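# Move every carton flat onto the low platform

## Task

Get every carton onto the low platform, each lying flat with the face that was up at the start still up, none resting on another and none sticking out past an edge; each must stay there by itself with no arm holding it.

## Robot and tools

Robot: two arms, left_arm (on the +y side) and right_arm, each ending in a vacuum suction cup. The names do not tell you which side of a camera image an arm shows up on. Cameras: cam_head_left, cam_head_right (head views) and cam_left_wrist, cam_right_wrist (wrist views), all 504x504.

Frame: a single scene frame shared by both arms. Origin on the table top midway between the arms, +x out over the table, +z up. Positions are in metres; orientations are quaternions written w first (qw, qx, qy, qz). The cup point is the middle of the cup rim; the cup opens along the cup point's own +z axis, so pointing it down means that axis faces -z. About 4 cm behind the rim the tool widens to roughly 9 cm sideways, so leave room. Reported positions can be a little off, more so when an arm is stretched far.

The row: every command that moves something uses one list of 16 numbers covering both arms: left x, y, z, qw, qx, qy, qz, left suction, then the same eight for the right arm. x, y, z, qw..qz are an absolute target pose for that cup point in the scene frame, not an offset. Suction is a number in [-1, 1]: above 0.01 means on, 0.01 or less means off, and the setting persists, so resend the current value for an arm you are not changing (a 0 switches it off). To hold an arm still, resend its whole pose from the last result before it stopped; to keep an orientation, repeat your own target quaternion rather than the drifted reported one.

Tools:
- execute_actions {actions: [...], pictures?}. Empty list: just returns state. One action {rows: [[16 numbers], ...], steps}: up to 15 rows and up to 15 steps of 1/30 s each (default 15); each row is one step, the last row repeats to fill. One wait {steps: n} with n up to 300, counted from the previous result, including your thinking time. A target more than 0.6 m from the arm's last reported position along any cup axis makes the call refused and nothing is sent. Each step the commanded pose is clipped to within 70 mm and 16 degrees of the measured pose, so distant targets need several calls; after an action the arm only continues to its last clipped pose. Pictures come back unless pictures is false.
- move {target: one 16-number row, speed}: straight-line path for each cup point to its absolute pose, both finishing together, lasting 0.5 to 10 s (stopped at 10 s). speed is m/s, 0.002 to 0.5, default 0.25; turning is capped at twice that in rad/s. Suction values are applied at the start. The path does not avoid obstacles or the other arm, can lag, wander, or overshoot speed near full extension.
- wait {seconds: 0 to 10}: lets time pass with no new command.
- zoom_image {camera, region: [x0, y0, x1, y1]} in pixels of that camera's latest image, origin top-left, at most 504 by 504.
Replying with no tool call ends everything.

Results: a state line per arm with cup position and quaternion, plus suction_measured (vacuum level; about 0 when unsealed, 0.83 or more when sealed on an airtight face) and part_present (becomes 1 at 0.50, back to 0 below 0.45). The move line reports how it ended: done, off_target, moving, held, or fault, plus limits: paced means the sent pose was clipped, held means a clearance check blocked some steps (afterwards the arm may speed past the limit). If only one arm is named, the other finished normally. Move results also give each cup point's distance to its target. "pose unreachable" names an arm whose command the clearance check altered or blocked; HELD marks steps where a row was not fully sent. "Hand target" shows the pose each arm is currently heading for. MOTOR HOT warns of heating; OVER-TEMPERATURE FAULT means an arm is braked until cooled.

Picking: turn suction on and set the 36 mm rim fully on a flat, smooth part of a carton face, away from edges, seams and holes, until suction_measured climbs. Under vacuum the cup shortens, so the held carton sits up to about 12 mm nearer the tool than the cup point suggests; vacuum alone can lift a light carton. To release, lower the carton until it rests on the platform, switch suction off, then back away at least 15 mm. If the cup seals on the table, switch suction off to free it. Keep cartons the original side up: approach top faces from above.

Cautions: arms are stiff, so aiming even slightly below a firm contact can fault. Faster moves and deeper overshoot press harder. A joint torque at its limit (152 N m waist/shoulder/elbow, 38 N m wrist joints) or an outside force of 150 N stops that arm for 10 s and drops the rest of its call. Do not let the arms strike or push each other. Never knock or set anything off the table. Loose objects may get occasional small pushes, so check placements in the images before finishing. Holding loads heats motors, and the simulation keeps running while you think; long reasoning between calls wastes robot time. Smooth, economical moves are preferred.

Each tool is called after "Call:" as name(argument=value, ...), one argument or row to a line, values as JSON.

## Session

Call:
execute_actions(
  actions=[],
)

Scene clock: 0.00 s of 8600.00 s.
left_arm: end_effector_position=(+0.4412, +0.3502, +0.3135) suction_measured=0.00 part_present=0 end_effector_quat_wxyz=(+0.001, -0.200, +0.980, -0.001) | right_arm: end_effector_position=(+0.4978, -0.5166, +0.3127) suction_measured=0.00 part_present=0 end_effector_quat_wxyz=(-0.000, +0.354, +0.935, -0.001)
Joint positions: left_arm=[ 0.261  0.128  0.193  0.001 -1.634  0.259] | right_arm=[ 0.265  0.129  0.191  0.002 -1.635 -0.789]
Joint velocities: left_arm=[-0.  0.  0.  0.  0.  0.] | right_arm=[-0.     0.     0.    -0.    -0.001 -0.001]
Hand target (left_arm): +0.441, +0.350, +0.313; +0.001, -0.200, +0.980, -0.001
Hand target (right_arm): +0.498, -0.517, +0.313; -0.000, +0.354, +0.935, -0.001

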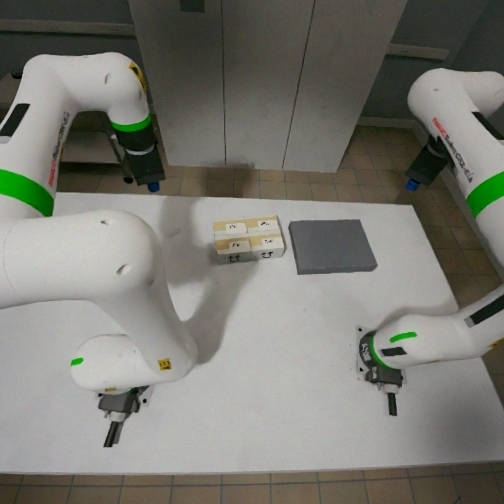

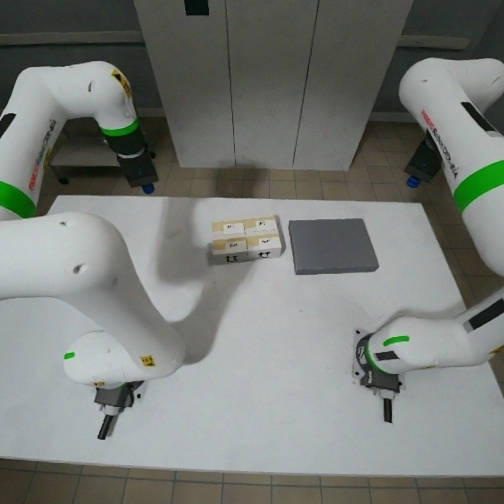

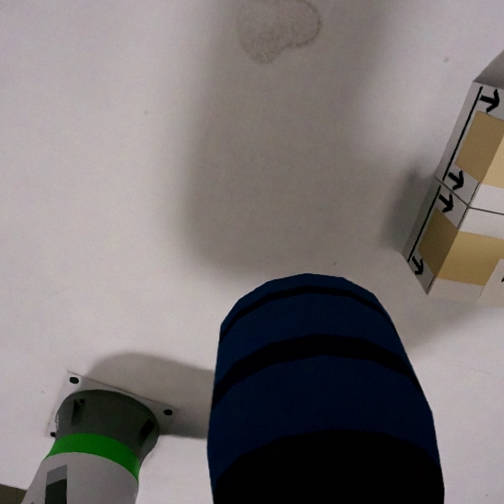

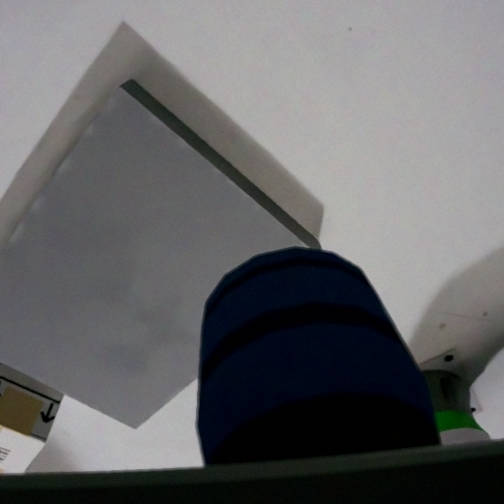

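Call:
move(
  target=[0.4,0.55,0.35,0,0,1,0,0,0.6,-0.28,0.4,0,0,1,0,0],
  speed=0.4,
)

Call:
move(
  target=[0.4,0.55,0.35,0,0,1,0,0,0.56,0.02,0.3,0,0,1,0,0],
  speed=0.4,
)

Scene clock: 2.73 s of 8600.00 s.
left_arm: end_effector_position=(+0.4006, +0.5497, +0.3499) suction_measured=0.00 part_present=0 end_effector_quat_wxyz=(+0.000, +0.000, +1.000, +0.000) | right_arm: end_effector_position=(+0.5996, -0.2803, +0.4003) suction_measured=0.00 part_present=0 end_effector_quat_wxyz=(+0.001, +0.000, +1.000, -0.000)
Joint positions: left_arm=[ 0.691  0.079  0.224 -0.    -1.715 -0.575] | right_arm=[ 0.645  0.488  0.867  0.001 -1.949 -0.445]
Joint velocities: left_arm=[-0.    -0.     0.     0.    -0.    -0.001] | right_arm=[-0.002  0.005  0.008 -0.001 -0.004  0.   ]
Hand target (left_arm): +0.401, +0.550, +0.350; +0.000, +0.000, +1.000, +0.000
Hand target (right_arm): +0.600, -0.280, +0.400; +0.000, +0.000, +1.000, -0.000
Off the commanded pose (left_arm): 0.001 m, 0 deg.
Off the commanded pose (right_arm): 0.001 m, 0 deg.
move: done

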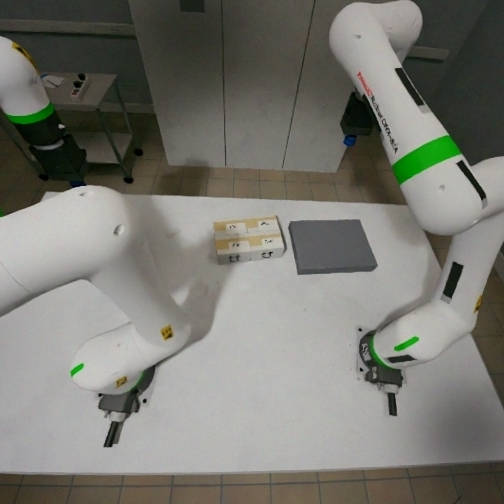

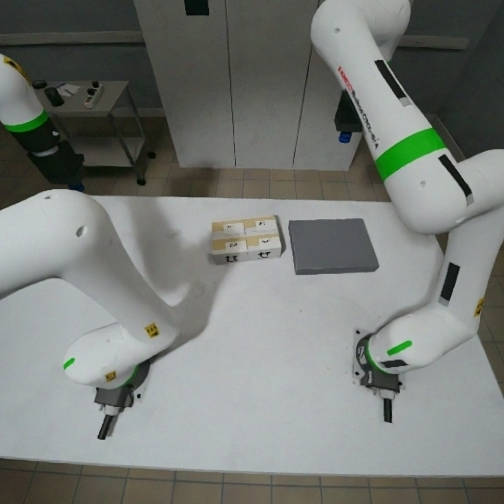

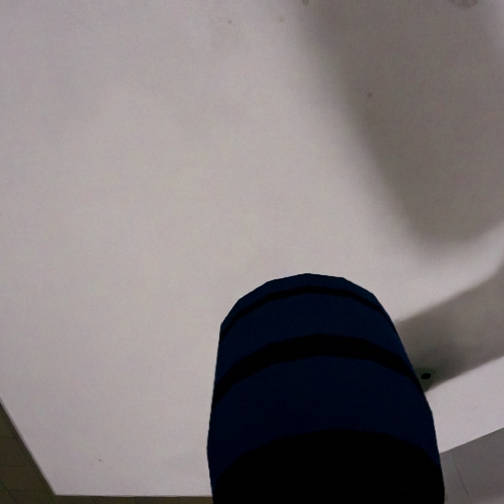

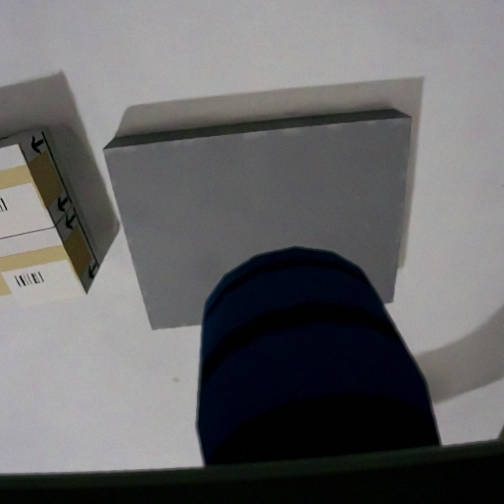

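Scene clock: 4.10 s of 8600.00 s.
left_arm: end_effector_position=(+0.4000, +0.5500, +0.3500) suction_measured=0.00 part_present=0 end_effector_quat_wxyz=(+0.000, +0.000, +1.000, +0.000) | right_arm: end_effector_position=(+0.5601, +0.0196, +0.3003) suction_measured=0.00 part_present=0 end_effector_quat_wxyz=(+0.001, -0.000, +1.000, +0.000)
Joint positions: left_arm=[ 0.693  0.078  0.223 -0.    -1.716 -0.576] | right_arm=[ 1.058  0.744  1.026  0.001 -1.852 -0.856]
Joint velocities: left_arm=[ 0.002  0.001  0.    -0.001 -0.    -0.   ] | right_arm=[ 0.002  0.005  0.008 -0.001 -0.004  0.   ]
Hand target (left_arm): +0.400, +0.550, +0.350; +0.000, +0.000, +1.000, +0.000
Hand target (right_arm): +0.560, +0.020, +0.300; +0.001, -0.000, +1.000, +0.000
Off the commanded pose (left_arm): 0.000 m, 0 deg.
Off the commanded pose (right_arm): 0.000 m, 0 deg.
move: done

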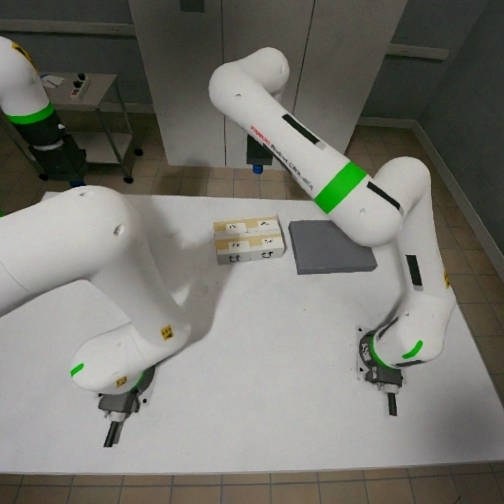

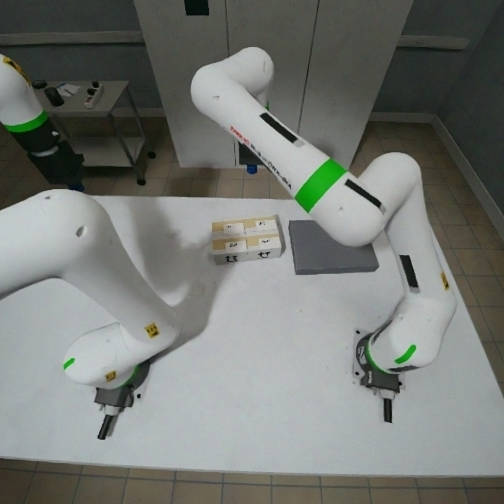

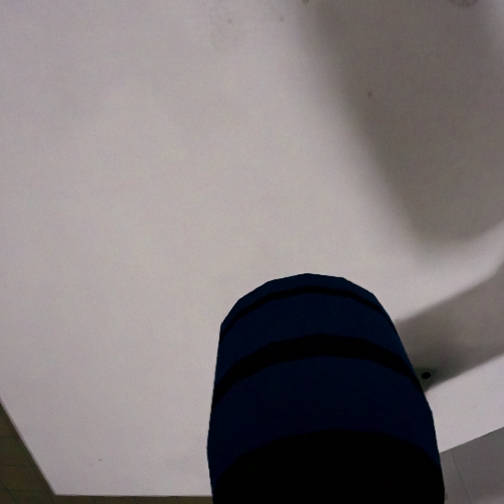

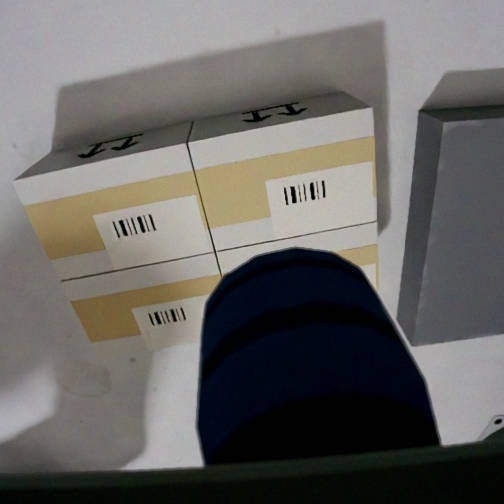

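Call:
move(
  target=[0.4,0.55,0.35,0,0,1,0,0,0.505,0.003,0.12,0,-0.09,0.996,0,0],
)

Scene clock: 11.40 s of 8600.00 s.
left_arm: end_effector_position=(+0.4000, +0.5500, +0.3500) suction_measured=0.00 part_present=0 end_effector_quat_wxyz=(-0.000, +0.000, +1.000, +0.000) | right_arm: end_effector_position=(+0.5053, +0.0031, +0.1199) suction_measured=0.00 part_present=0 end_effector_quat_wxyz=(+0.000, -0.091, +0.996, -0.000)
Joint positions: left_arm=[ 0.693  0.078  0.223 -0.    -1.716 -0.576] | right_arm=[ 1.105  0.567  0.32   0.    -1.324 -0.723]
Joint velocities: left_arm=[0.    0.    0.001 0.    0.    0.001] | right_arm=[ 0.002 -0.001 -0.003  0.001  0.001 -0.   ]
Hand target (left_arm): +0.400, +0.550, +0.350; +0.000, +0.000, +1.000, +0.000
Hand target (right_arm): +0.505, +0.003, +0.120; +0.000, -0.091, +0.996, +0.000
Off the commanded pose (left_arm): 0.000 m, 0 deg.
Off the commanded pose (right_arm): 0.000 m, 0 deg.
After step 90, 3.07 s passed at rest.
move: done

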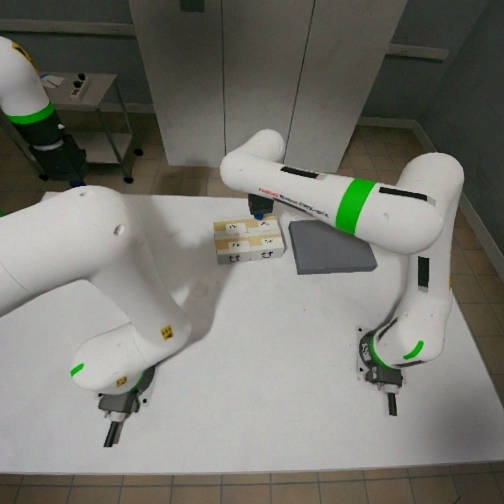

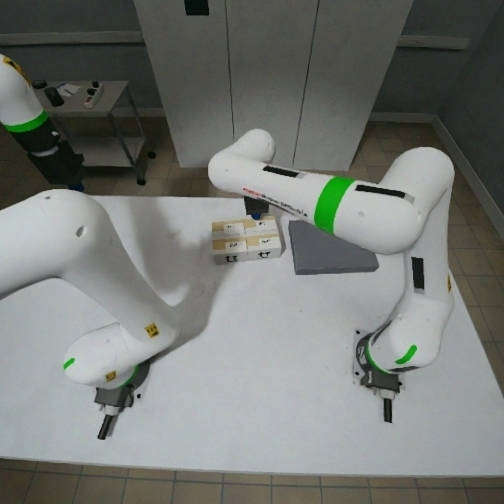

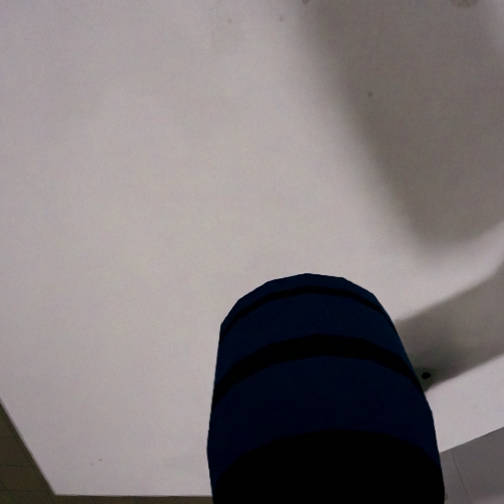

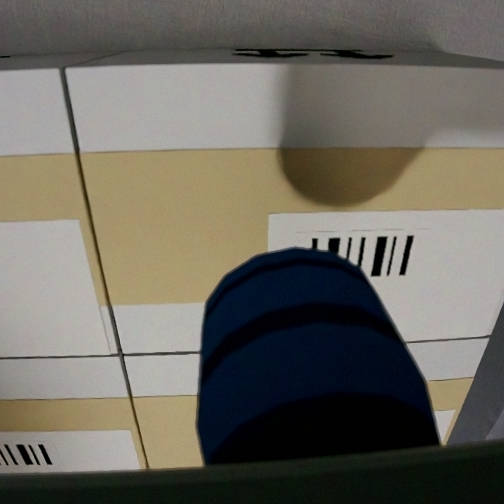

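Call:
move(
  target=[0.4,0.55,0.35,0,0,1,0,0,0.498,-0.008,0.07,0,-0.09,0.996,0,1],
  speed=0.05,
)

Scene clock: 14.13 s of 8600.00 s.
left_arm: end_effector_position=(+0.4000, +0.5500, +0.3500) suction_measured=0.00 part_present=0 end_effector_quat_wxyz=(+0.000, -0.000, +1.000, -0.000) | right_arm: end_effector_position=(+0.4981, -0.0079, +0.0700) suction_measured=0.91 part_present=1 end_effector_quat_wxyz=(-0.000, -0.090, +0.996, +0.000)
Joint positions: left_arm=[ 0.693  0.078  0.223  0.    -1.716 -0.576] | right_arm=[ 1.103  0.574  0.209 -0.    -1.206 -0.722]
Joint velocities: left_arm=[ 0.  0.  0.  0.  0. -0.] | right_arm=[-0.001  0.    -0.003  0.     0.002  0.001]
Hand target (left_arm): +0.400, +0.550, +0.350; +0.000, +0.000, +1.000, -0.000
Hand target (right_arm): +0.498, -0.008, +0.070; -0.000, -0.090, +0.996, +0.000
Off the commanded pose (left_arm): 0.000 m, 0 deg.
Off the commanded pose (right_arm): 0.000 m, 0 deg.
move: done

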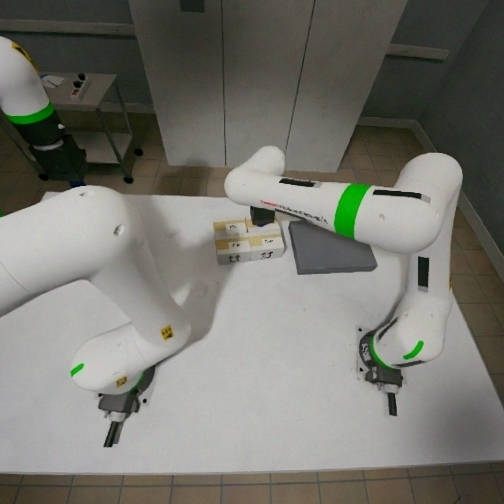

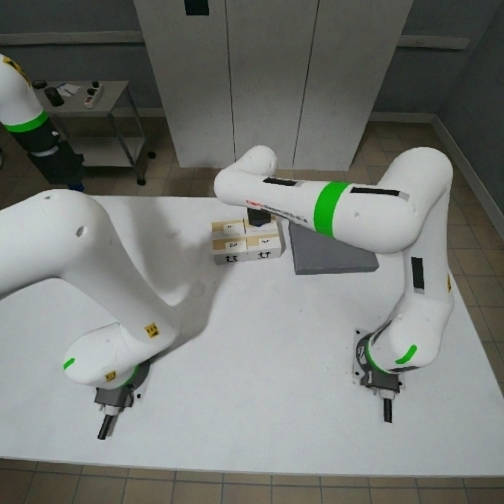

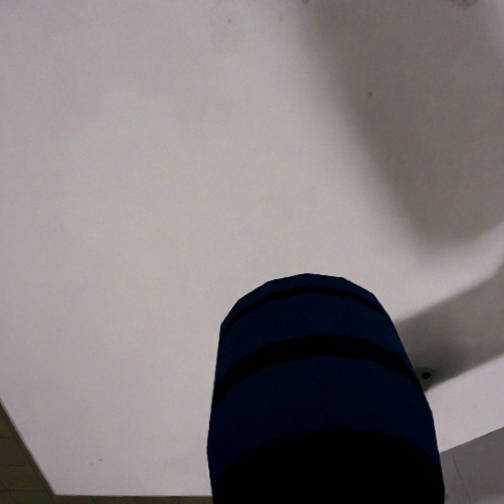

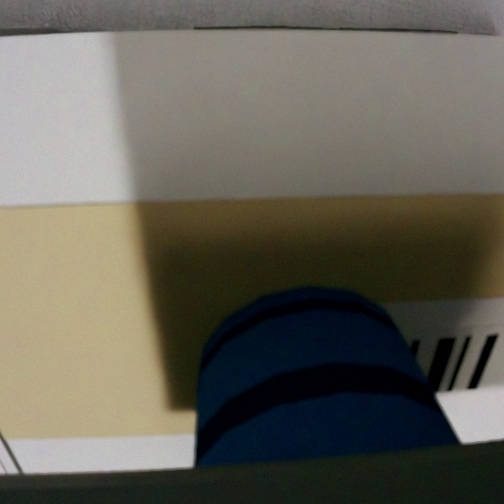

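Call:
move(
  target=[0.4,0.55,0.35,0,0,1,0,0,0.498,-0.012,0.16,0,-0.09,0.996,0,1],
  speed=0.2,
)

Call:
move(
  target=[0.4,0.55,0.35,0,0,1,0,0,0.5,-0.363,0.14,0,-0.048,0.999,0,1],
  speed=0.3,
)

Call:
move(
  target=[0.4,0.55,0.35,0,0,1,0,0,0.5,-0.363,0.123,0,-0.048,0.999,0,1],
  speed=0.03,
)

Call:
zoom_image(
  camera="cam_head_left",
  region=[270,190,400,285],
)

Scene clock: 16.63 s of 8600.00 s.
left_arm: end_effector_position=(+0.4000, +0.5500, +0.3500) suction_measured=0.00 part_present=0 end_effector_quat_wxyz=(+0.000, -0.000, +1.000, -0.000) | right_arm: end_effector_position=(+0.4979, -0.0122, +0.1599) suction_measured=0.95 part_present=1 end_effector_quat_wxyz=(+0.000, -0.090, +0.996, -0.000)
Joint positions: left_arm=[ 0.693  0.078  0.223  0.    -1.716 -0.576] | right_arm=[ 1.099  0.505  0.323  0.    -1.389 -0.718]
Joint velocities: left_arm=[ 0.001  0.001 -0.    -0.     0.     0.   ] | right_arm=[-0.     0.     0.001  0.001 -0.002 -0.001]
Hand target (left_arm): +0.400, +0.550, +0.350; +0.000, -0.000, +1.000, -0.000
Hand target (right_arm): +0.498, -0.012, +0.160; +0.000, -0.090, +0.996, -0.000
Off the commanded pose (left_arm): 0.000 m, 0 deg.
Off the commanded pose (right_arm): 0.000 m, 0 deg.
move: done

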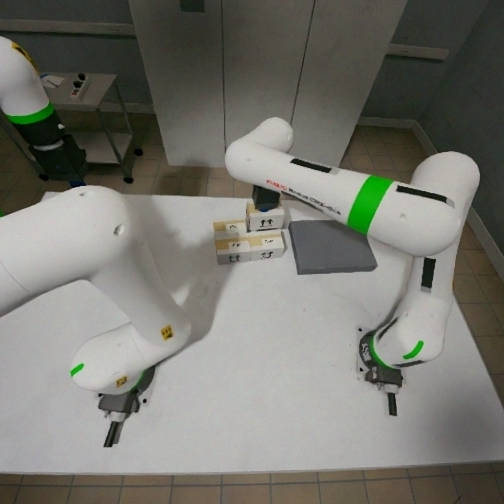

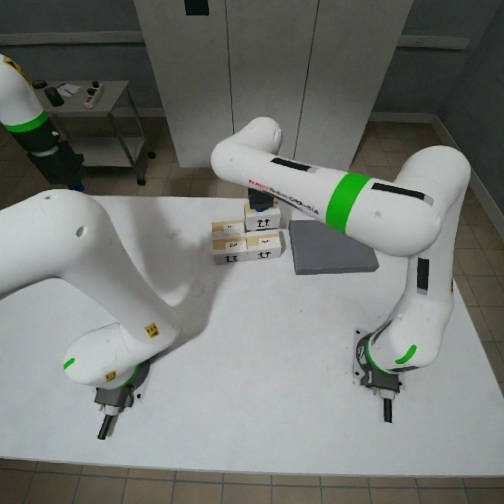

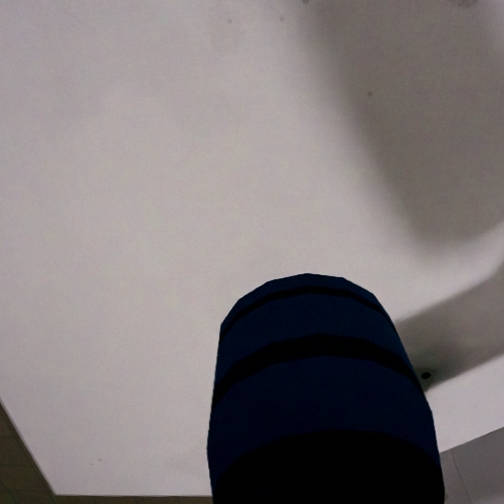

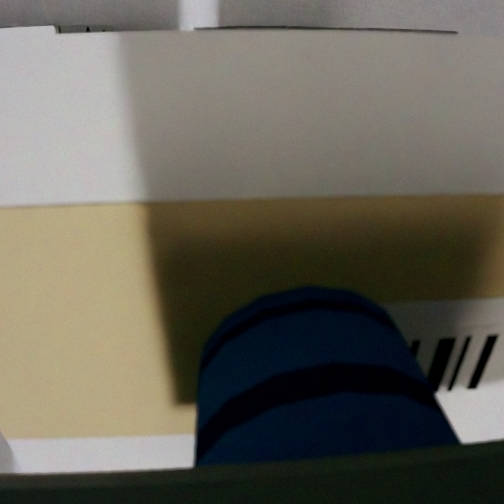

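Scene clock: 18.30 s of 8600.00 s.
left_arm: end_effector_position=(+0.4000, +0.5500, +0.3500) suction_measured=0.00 part_present=0 end_effector_quat_wxyz=(-0.000, -0.000, +1.000, -0.000) | right_arm: end_effector_position=(+0.5002, -0.3626, +0.1397) suction_measured=0.95 part_present=1 end_effector_quat_wxyz=(-0.001, -0.048, +0.999, +0.000)
Joint positions: left_arm=[ 0.693  0.078  0.223  0.    -1.716 -0.576] | right_arm=[ 0.577  0.176 -0.163 -0.001 -1.233 -0.28 ]
Joint velocities: left_arm=[0.001 0.    0.    0.    0.001 0.   ] | right_arm=[-0.002 -0.     0.    -0.     0.001  0.001]
Hand target (left_arm): +0.400, +0.550, +0.350; -0.000, -0.000, +1.000, -0.000
Hand target (right_arm): +0.500, -0.363, +0.140; -0.001, -0.048, +0.999, +0.000
Off the commanded pose (left_arm): 0.000 m, 0 deg.
Off the commanded pose (right_arm): 0.001 m, 0 deg.
move: done

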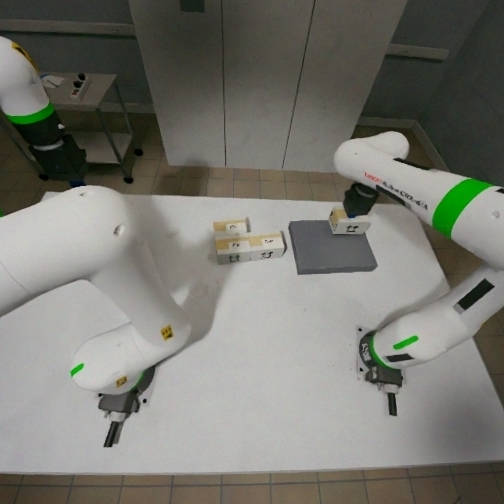

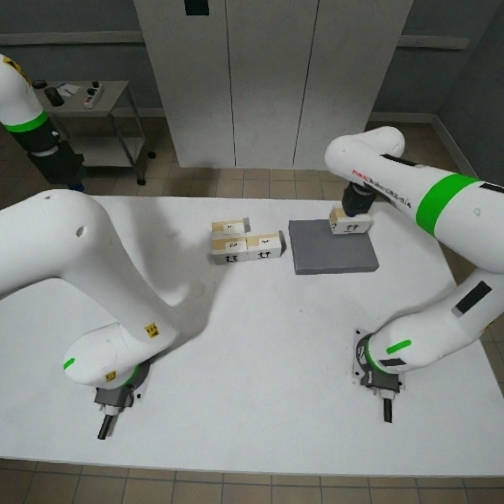

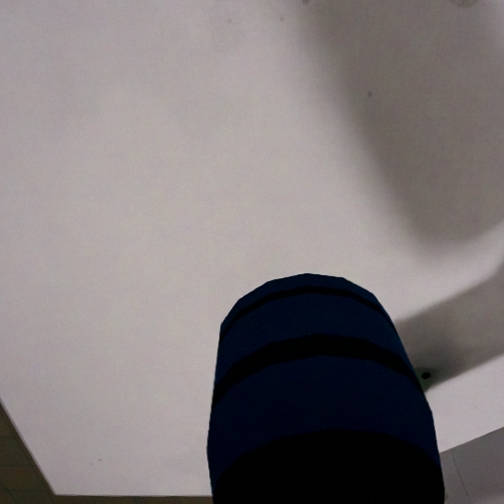

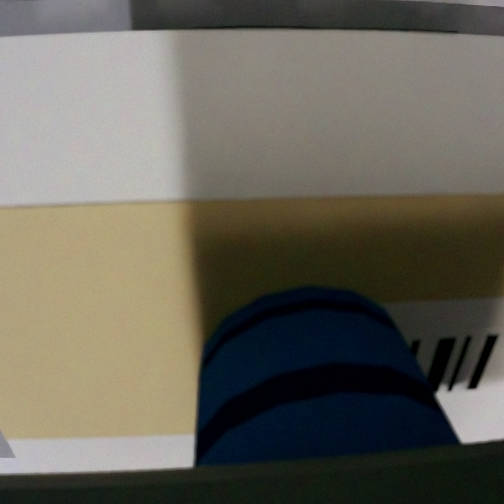

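Scene clock: 19.13 s of 8600.00 s.
left_arm: end_effector_position=(+0.4000, +0.5500, +0.3500) suction_measured=0.00 part_present=0 end_effector_quat_wxyz=(-0.000, -0.000, +1.000, -0.000) | right_arm: end_effector_position=(+0.5000, -0.3630, +0.1230) suction_measured=0.95 part_present=1 end_effector_quat_wxyz=(-0.000, -0.048, +0.999, +0.000)
Joint positions: left_arm=[ 0.693  0.078  0.223  0.    -1.716 -0.576] | right_arm=[ 0.577  0.189 -0.189 -0.    -1.193 -0.28 ]
Joint velocities: left_arm=[ 0.001 -0.001 -0.001  0.001 -0.     0.   ] | right_arm=[-0.     0.001 -0.001  0.     0.003  0.001]
Hand target (left_arm): +0.400, +0.550, +0.350; -0.000, +0.000, +1.000, -0.000
Hand target (right_arm): +0.500, -0.363, +0.123; -0.000, -0.048, +0.999, +0.000
Off the commanded pose (left_arm): 0.000 m, 0 deg.
Off the commanded pose (right_arm): 0.000 m, 0 deg.
move: done

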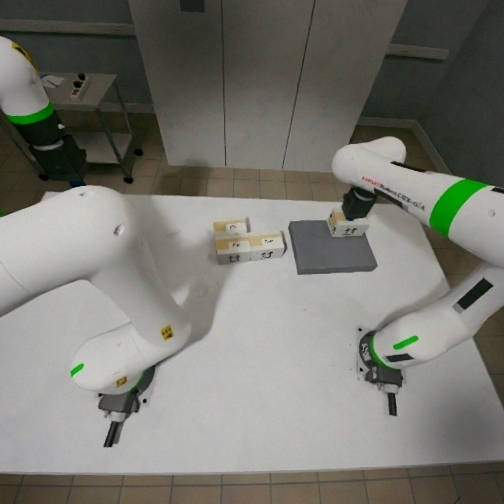

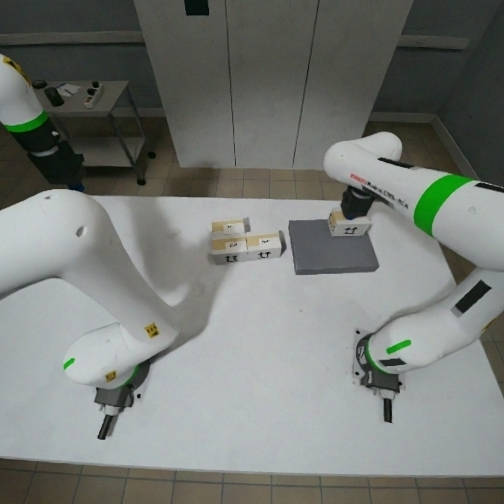

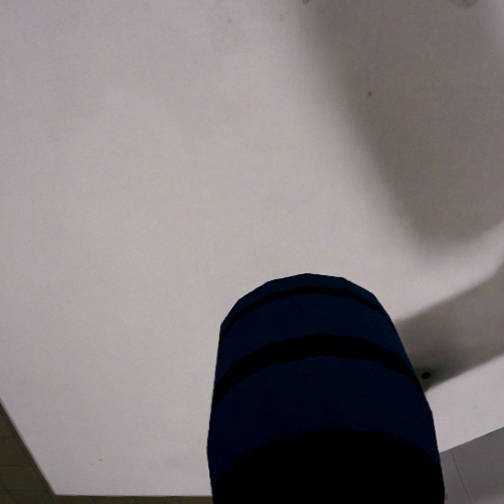

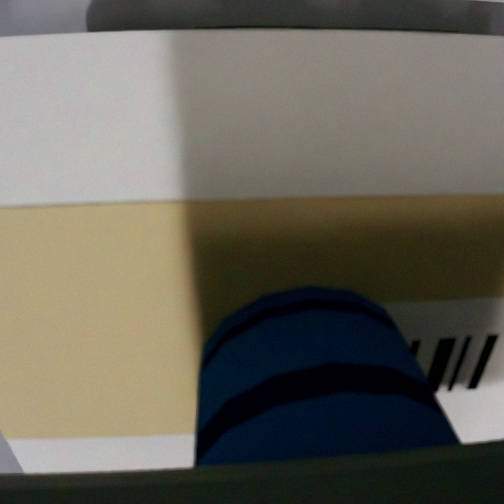

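Region (270, 190, 400, 285) of cam_head_left's 504x504 image, scaled by 3.877, with more detail than that image has; it fills the top 368 rows of this view, and the rest is white.

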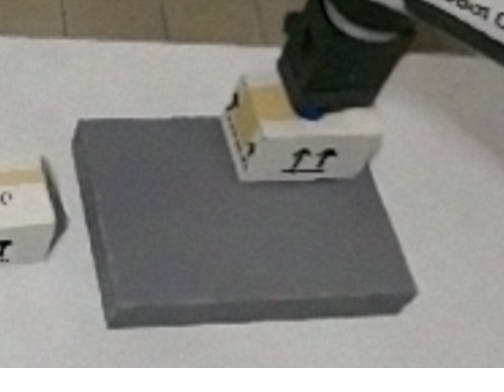

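Call:
move(
  target=[0.4,0.55,0.35,0,0,1,0,0,0.496,-0.36,0.115,0,-0.043,0.999,0,1],
  speed=0.02,
)

Call:
move(
  target=[0.4,0.55,0.35,0,0,1,0,0,0.496,-0.36,0.115,0,-0.043,0.999,0,0],
)

Call:
zoom_image(
  camera="cam_head_left",
  region=[270,190,400,285],
)

Call:
move(
  target=[0.4,0.55,0.35,0,0,1,0,0,0.496,-0.36,0.17,0,-0.043,0.999,0,0],
)

Call:
move(
  target=[0.4,0.55,0.35,0,0,1,0,0,0.405,-0.025,0.12,0,-0.09,0.996,0,0],
  speed=0.4,
)

Call:
move(
  target=[0.4,0.55,0.35,0,0,1,0,0,0.405,-0.025,0.07,0,-0.09,0.996,0,1],
  speed=0.06,
)

Scene clock: 23.07 s of 8600.00 s.
left_arm: end_effector_position=(+0.4000, +0.5500, +0.3500) suction_measured=0.00 part_present=0 end_effector_quat_wxyz=(-0.000, +0.000, +1.000, -0.000) | right_arm: end_effector_position=(+0.4960, -0.3600, +0.1150) suction_measured=0.95 part_present=1 end_effector_quat_wxyz=(+0.000, -0.043, +0.999, +0.000)
Joint positions: left_arm=[ 0.693  0.078  0.223  0.    -1.716 -0.576] | right_arm=[ 0.586  0.187 -0.211 -0.    -1.172 -0.299]
Joint velocities: left_arm=[ 0.002  0.001 -0.     0.001  0.    -0.   ] | right_arm=[-0.001  0.001 -0.001 -0.     0.002  0.   ]
Hand target (left_arm): +0.400, +0.550, +0.350; -0.000, -0.000, +1.000, -0.000
Hand target (right_arm): +0.496, -0.360, +0.115; +0.000, -0.043, +0.999, +0.000
Off the commanded pose (left_arm): 0.000 m, 0 deg.
Off the commanded pose (right_arm): 0.000 m, 0 deg.
After step 90, 0.23 s passed at rest.
move: done

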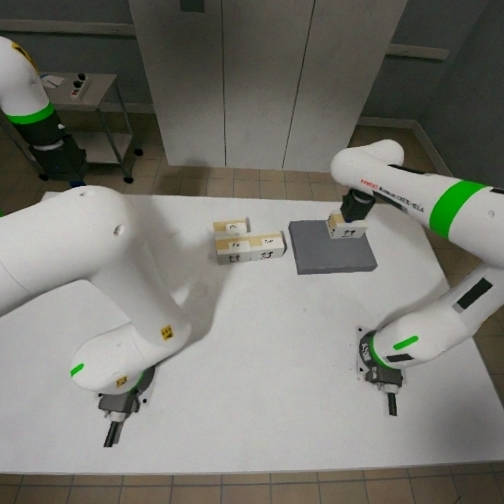

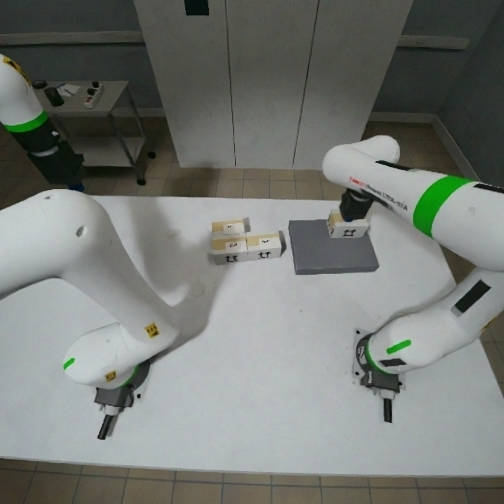

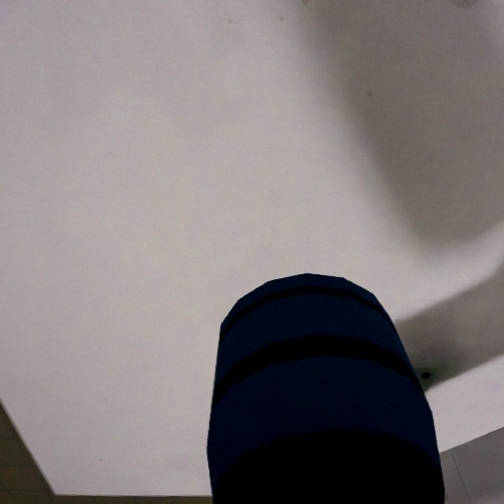

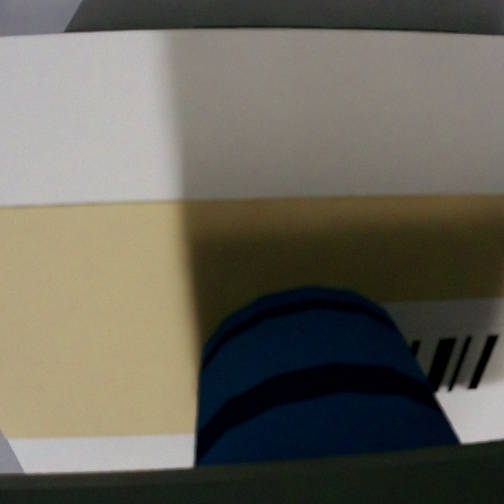

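Scene clock: 23.77 s of 8600.00 s.
left_arm: end_effector_position=(+0.4000, +0.5500, +0.3500) suction_measured=0.00 part_present=0 end_effector_quat_wxyz=(+0.000, -0.000, +1.000, -0.000) | right_arm: end_effector_position=(+0.4960, -0.3600, +0.1150) suction_measured=0.00 part_present=0 end_effector_quat_wxyz=(+0.000, -0.043, +0.999, -0.000)
Joint positions: left_arm=[ 0.693  0.078  0.223  0.    -1.716 -0.576] | right_arm=[ 0.586  0.187 -0.211  0.    -1.172 -0.299]
Joint velocities: left_arm=[-0.001  0.001  0.001  0.     0.    -0.   ] | right_arm=[-0.003 -0.     0.    -0.002  0.     0.   ]
Hand target (left_arm): +0.400, +0.550, +0.350; -0.000, -0.000, +1.000, -0.000
Hand target (right_arm): +0.496, -0.360, +0.115; +0.000, -0.043, +0.999, -0.000
Off the commanded pose (left_arm): 0.000 m, 0 deg.
Off the commanded pose (right_arm): 0.000 m, 0 deg.
move: done

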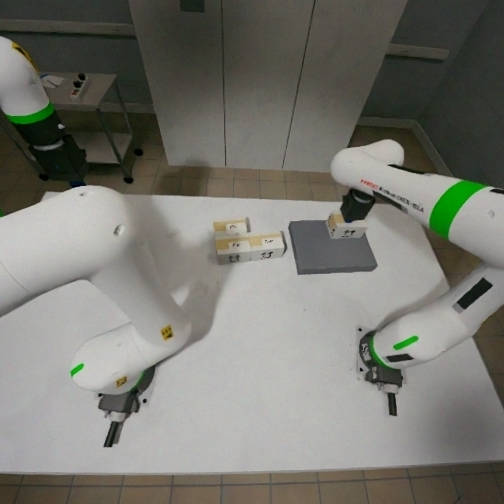

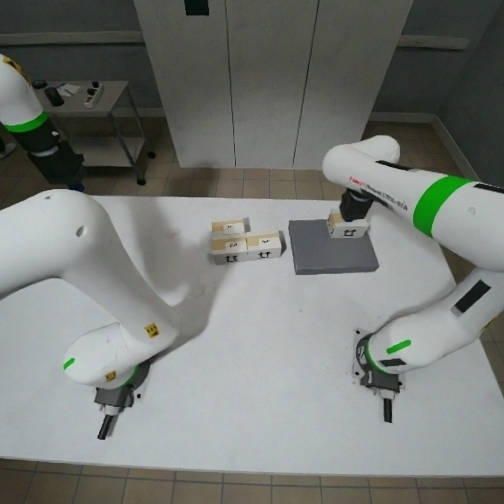

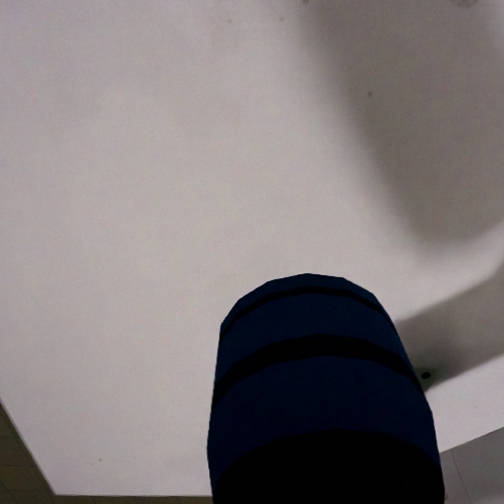

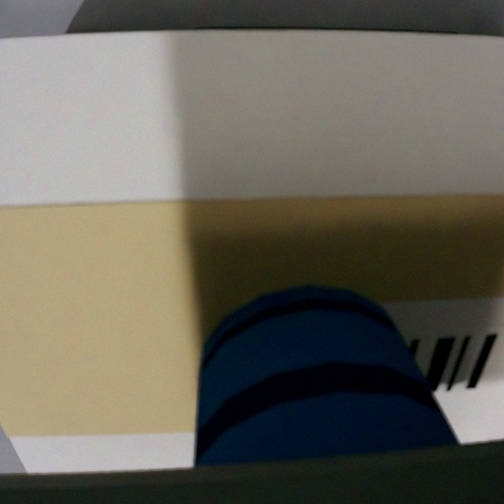

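Region (270, 190, 400, 285) of cam_head_left's 504x504 image, scaled by 3.877, with more detail than that image has; it fills the top 368 rows of this view, and the rest is white.

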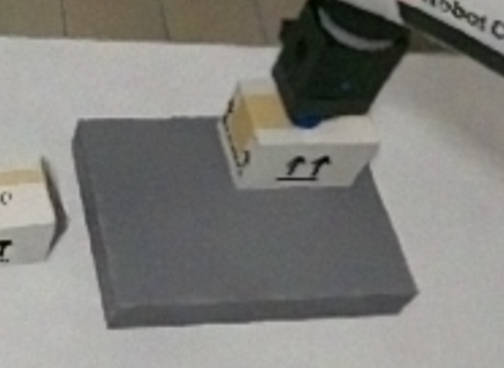

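Scene clock: 24.57 s of 8600.00 s.
left_arm: end_effector_position=(+0.4000, +0.5500, +0.3500) suction_measured=0.00 part_present=0 end_effector_quat_wxyz=(-0.000, -0.000, +1.000, -0.000) | right_arm: end_effector_position=(+0.4959, -0.3601, +0.1700) suction_measured=0.00 part_present=0 end_effector_quat_wxyz=(+0.000, -0.043, +0.999, -0.000)
Joint positions: left_arm=[ 0.693  0.078  0.223  0.    -1.716 -0.576] | right_arm=[ 0.586  0.142 -0.128  0.    -1.3   -0.3  ]
Joint velocities: left_arm=[-0.     0.001 -0.001  0.001  0.     0.   ] | right_arm=[ 0.     0.     0.002  0.    -0.002 -0.   ]
Hand target (left_arm): +0.400, +0.550, +0.350; +0.000, -0.000, +1.000, -0.000
Hand target (right_arm): +0.496, -0.360, +0.170; +0.000, -0.043, +0.999, -0.000
Off the commanded pose (left_arm): 0.000 m, 0 deg.
Off the commanded pose (right_arm): 0.000 m, 0 deg.
move: done

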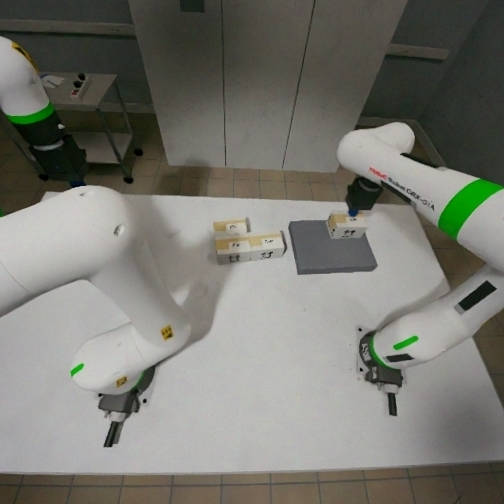

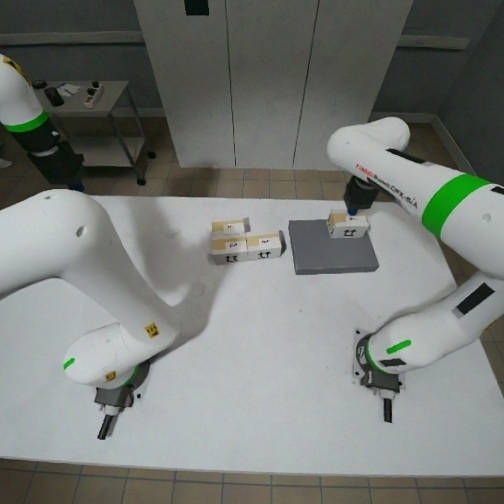

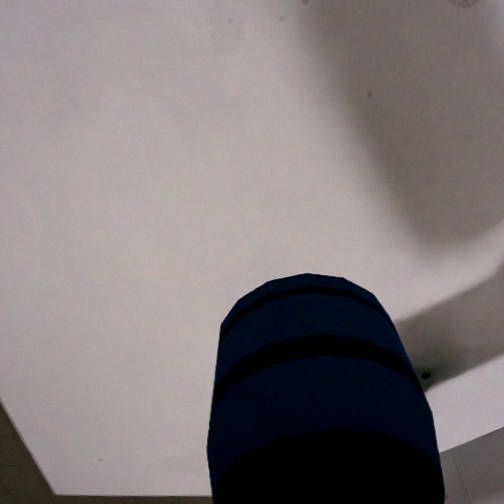

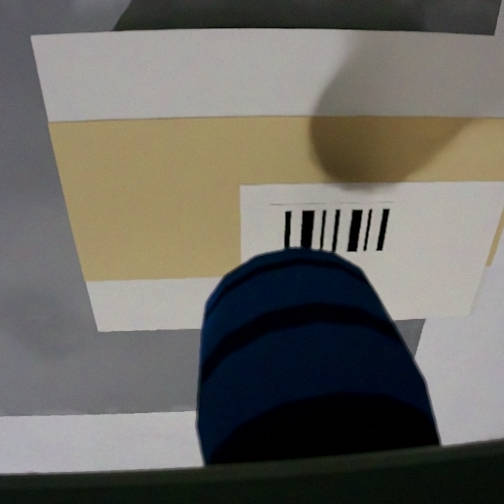

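Scene clock: 26.00 s of 8600.00 s.
left_arm: end_effector_position=(+0.4000, +0.5500, +0.3500) suction_measured=0.00 part_present=0 end_effector_quat_wxyz=(-0.000, -0.000, +1.000, -0.000) | right_arm: end_effector_position=(+0.4050, -0.0255, +0.1202) suction_measured=0.00 part_present=0 end_effector_quat_wxyz=(+0.001, -0.090, +0.996, +0.000)
Joint positions: left_arm=[ 0.693  0.078  0.223  0.    -1.716 -0.576] | right_arm=[ 1.217  0.339 -0.006  0.001 -1.224 -0.836]
Joint velocities: left_arm=[-0.    -0.     0.001 -0.001 -0.001 -0.001] | right_arm=[-0.     0.002  0.001  0.001 -0.001 -0.001]
Hand target (left_arm): +0.400, +0.550, +0.350; +0.000, -0.000, +1.000, -0.000
Hand target (right_arm): +0.405, -0.025, +0.120; +0.001, -0.090, +0.996, +0.000
Off the commanded pose (left_arm): 0.000 m, 0 deg.
Off the commanded pose (right_arm): 0.001 m, 0 deg.
move: done; limits=paced

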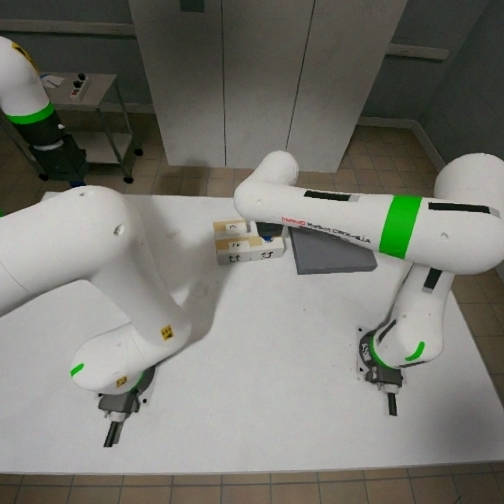

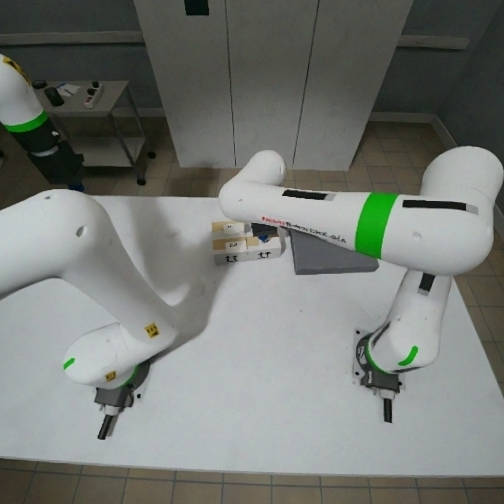

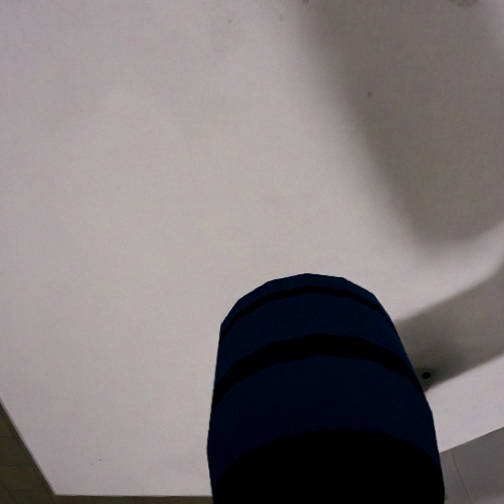

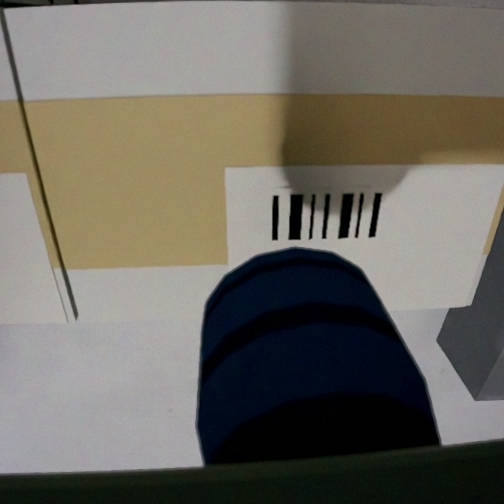

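Scene clock: 27.13 s of 8600.00 s.
left_arm: end_effector_position=(+0.4000, +0.5500, +0.3500) suction_measured=0.00 part_present=0 end_effector_quat_wxyz=(-0.000, -0.000, +1.000, -0.000) | right_arm: end_effector_position=(+0.4050, -0.0249, +0.0700) suction_measured=0.89 part_present=1 end_effector_quat_wxyz=(-0.000, -0.090, +0.996, +0.000)
Joint positions: left_arm=[ 0.693  0.078  0.223  0.    -1.716 -0.576] | right_arm=[ 1.217  0.389 -0.064 -0.    -1.117 -0.836]
Joint velocities: left_arm=[-0.    -0.001 -0.001 -0.    -0.    -0.001] | right_arm=[-0.001  0.001 -0.001  0.     0.001 -0.001]
Hand target (left_arm): +0.400, +0.550, +0.350; -0.000, +0.000, +1.000, -0.000
Hand target (right_arm): +0.405, -0.025, +0.070; -0.000, -0.090, +0.996, +0.000
Off the commanded pose (left_arm): 0.000 m, 0 deg.
Off the commanded pose (right_arm): 0.000 m, 0 deg.
move: done

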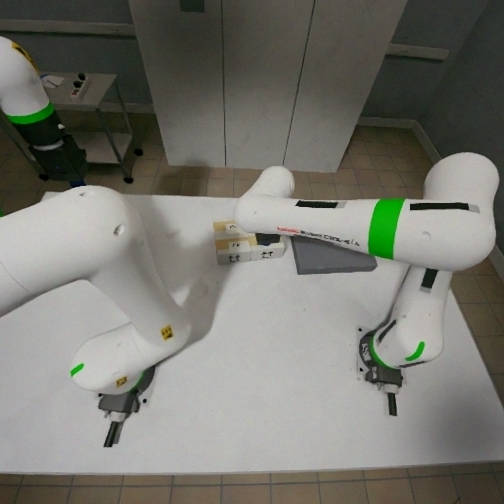

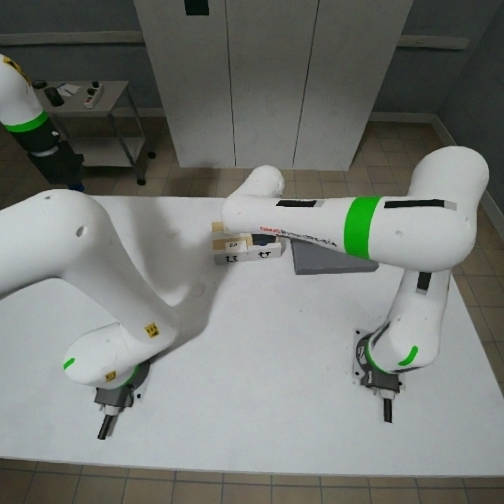

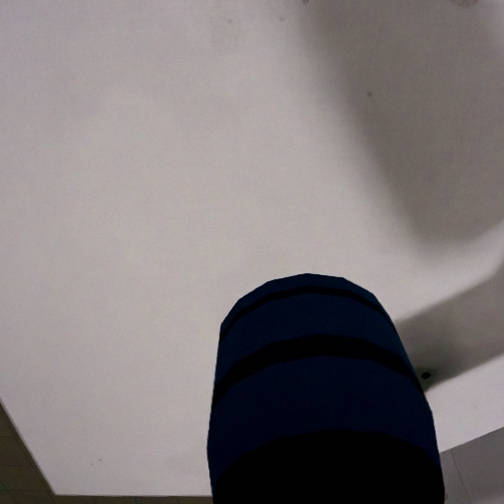

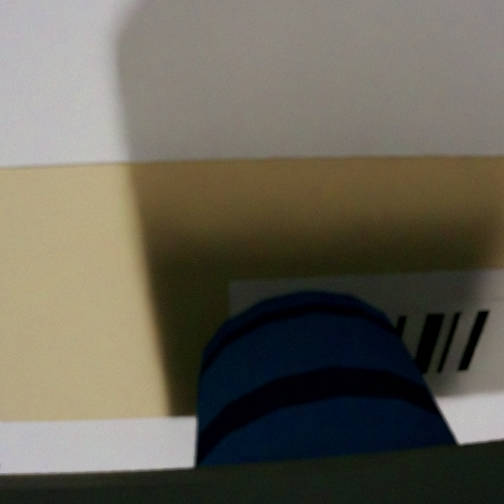

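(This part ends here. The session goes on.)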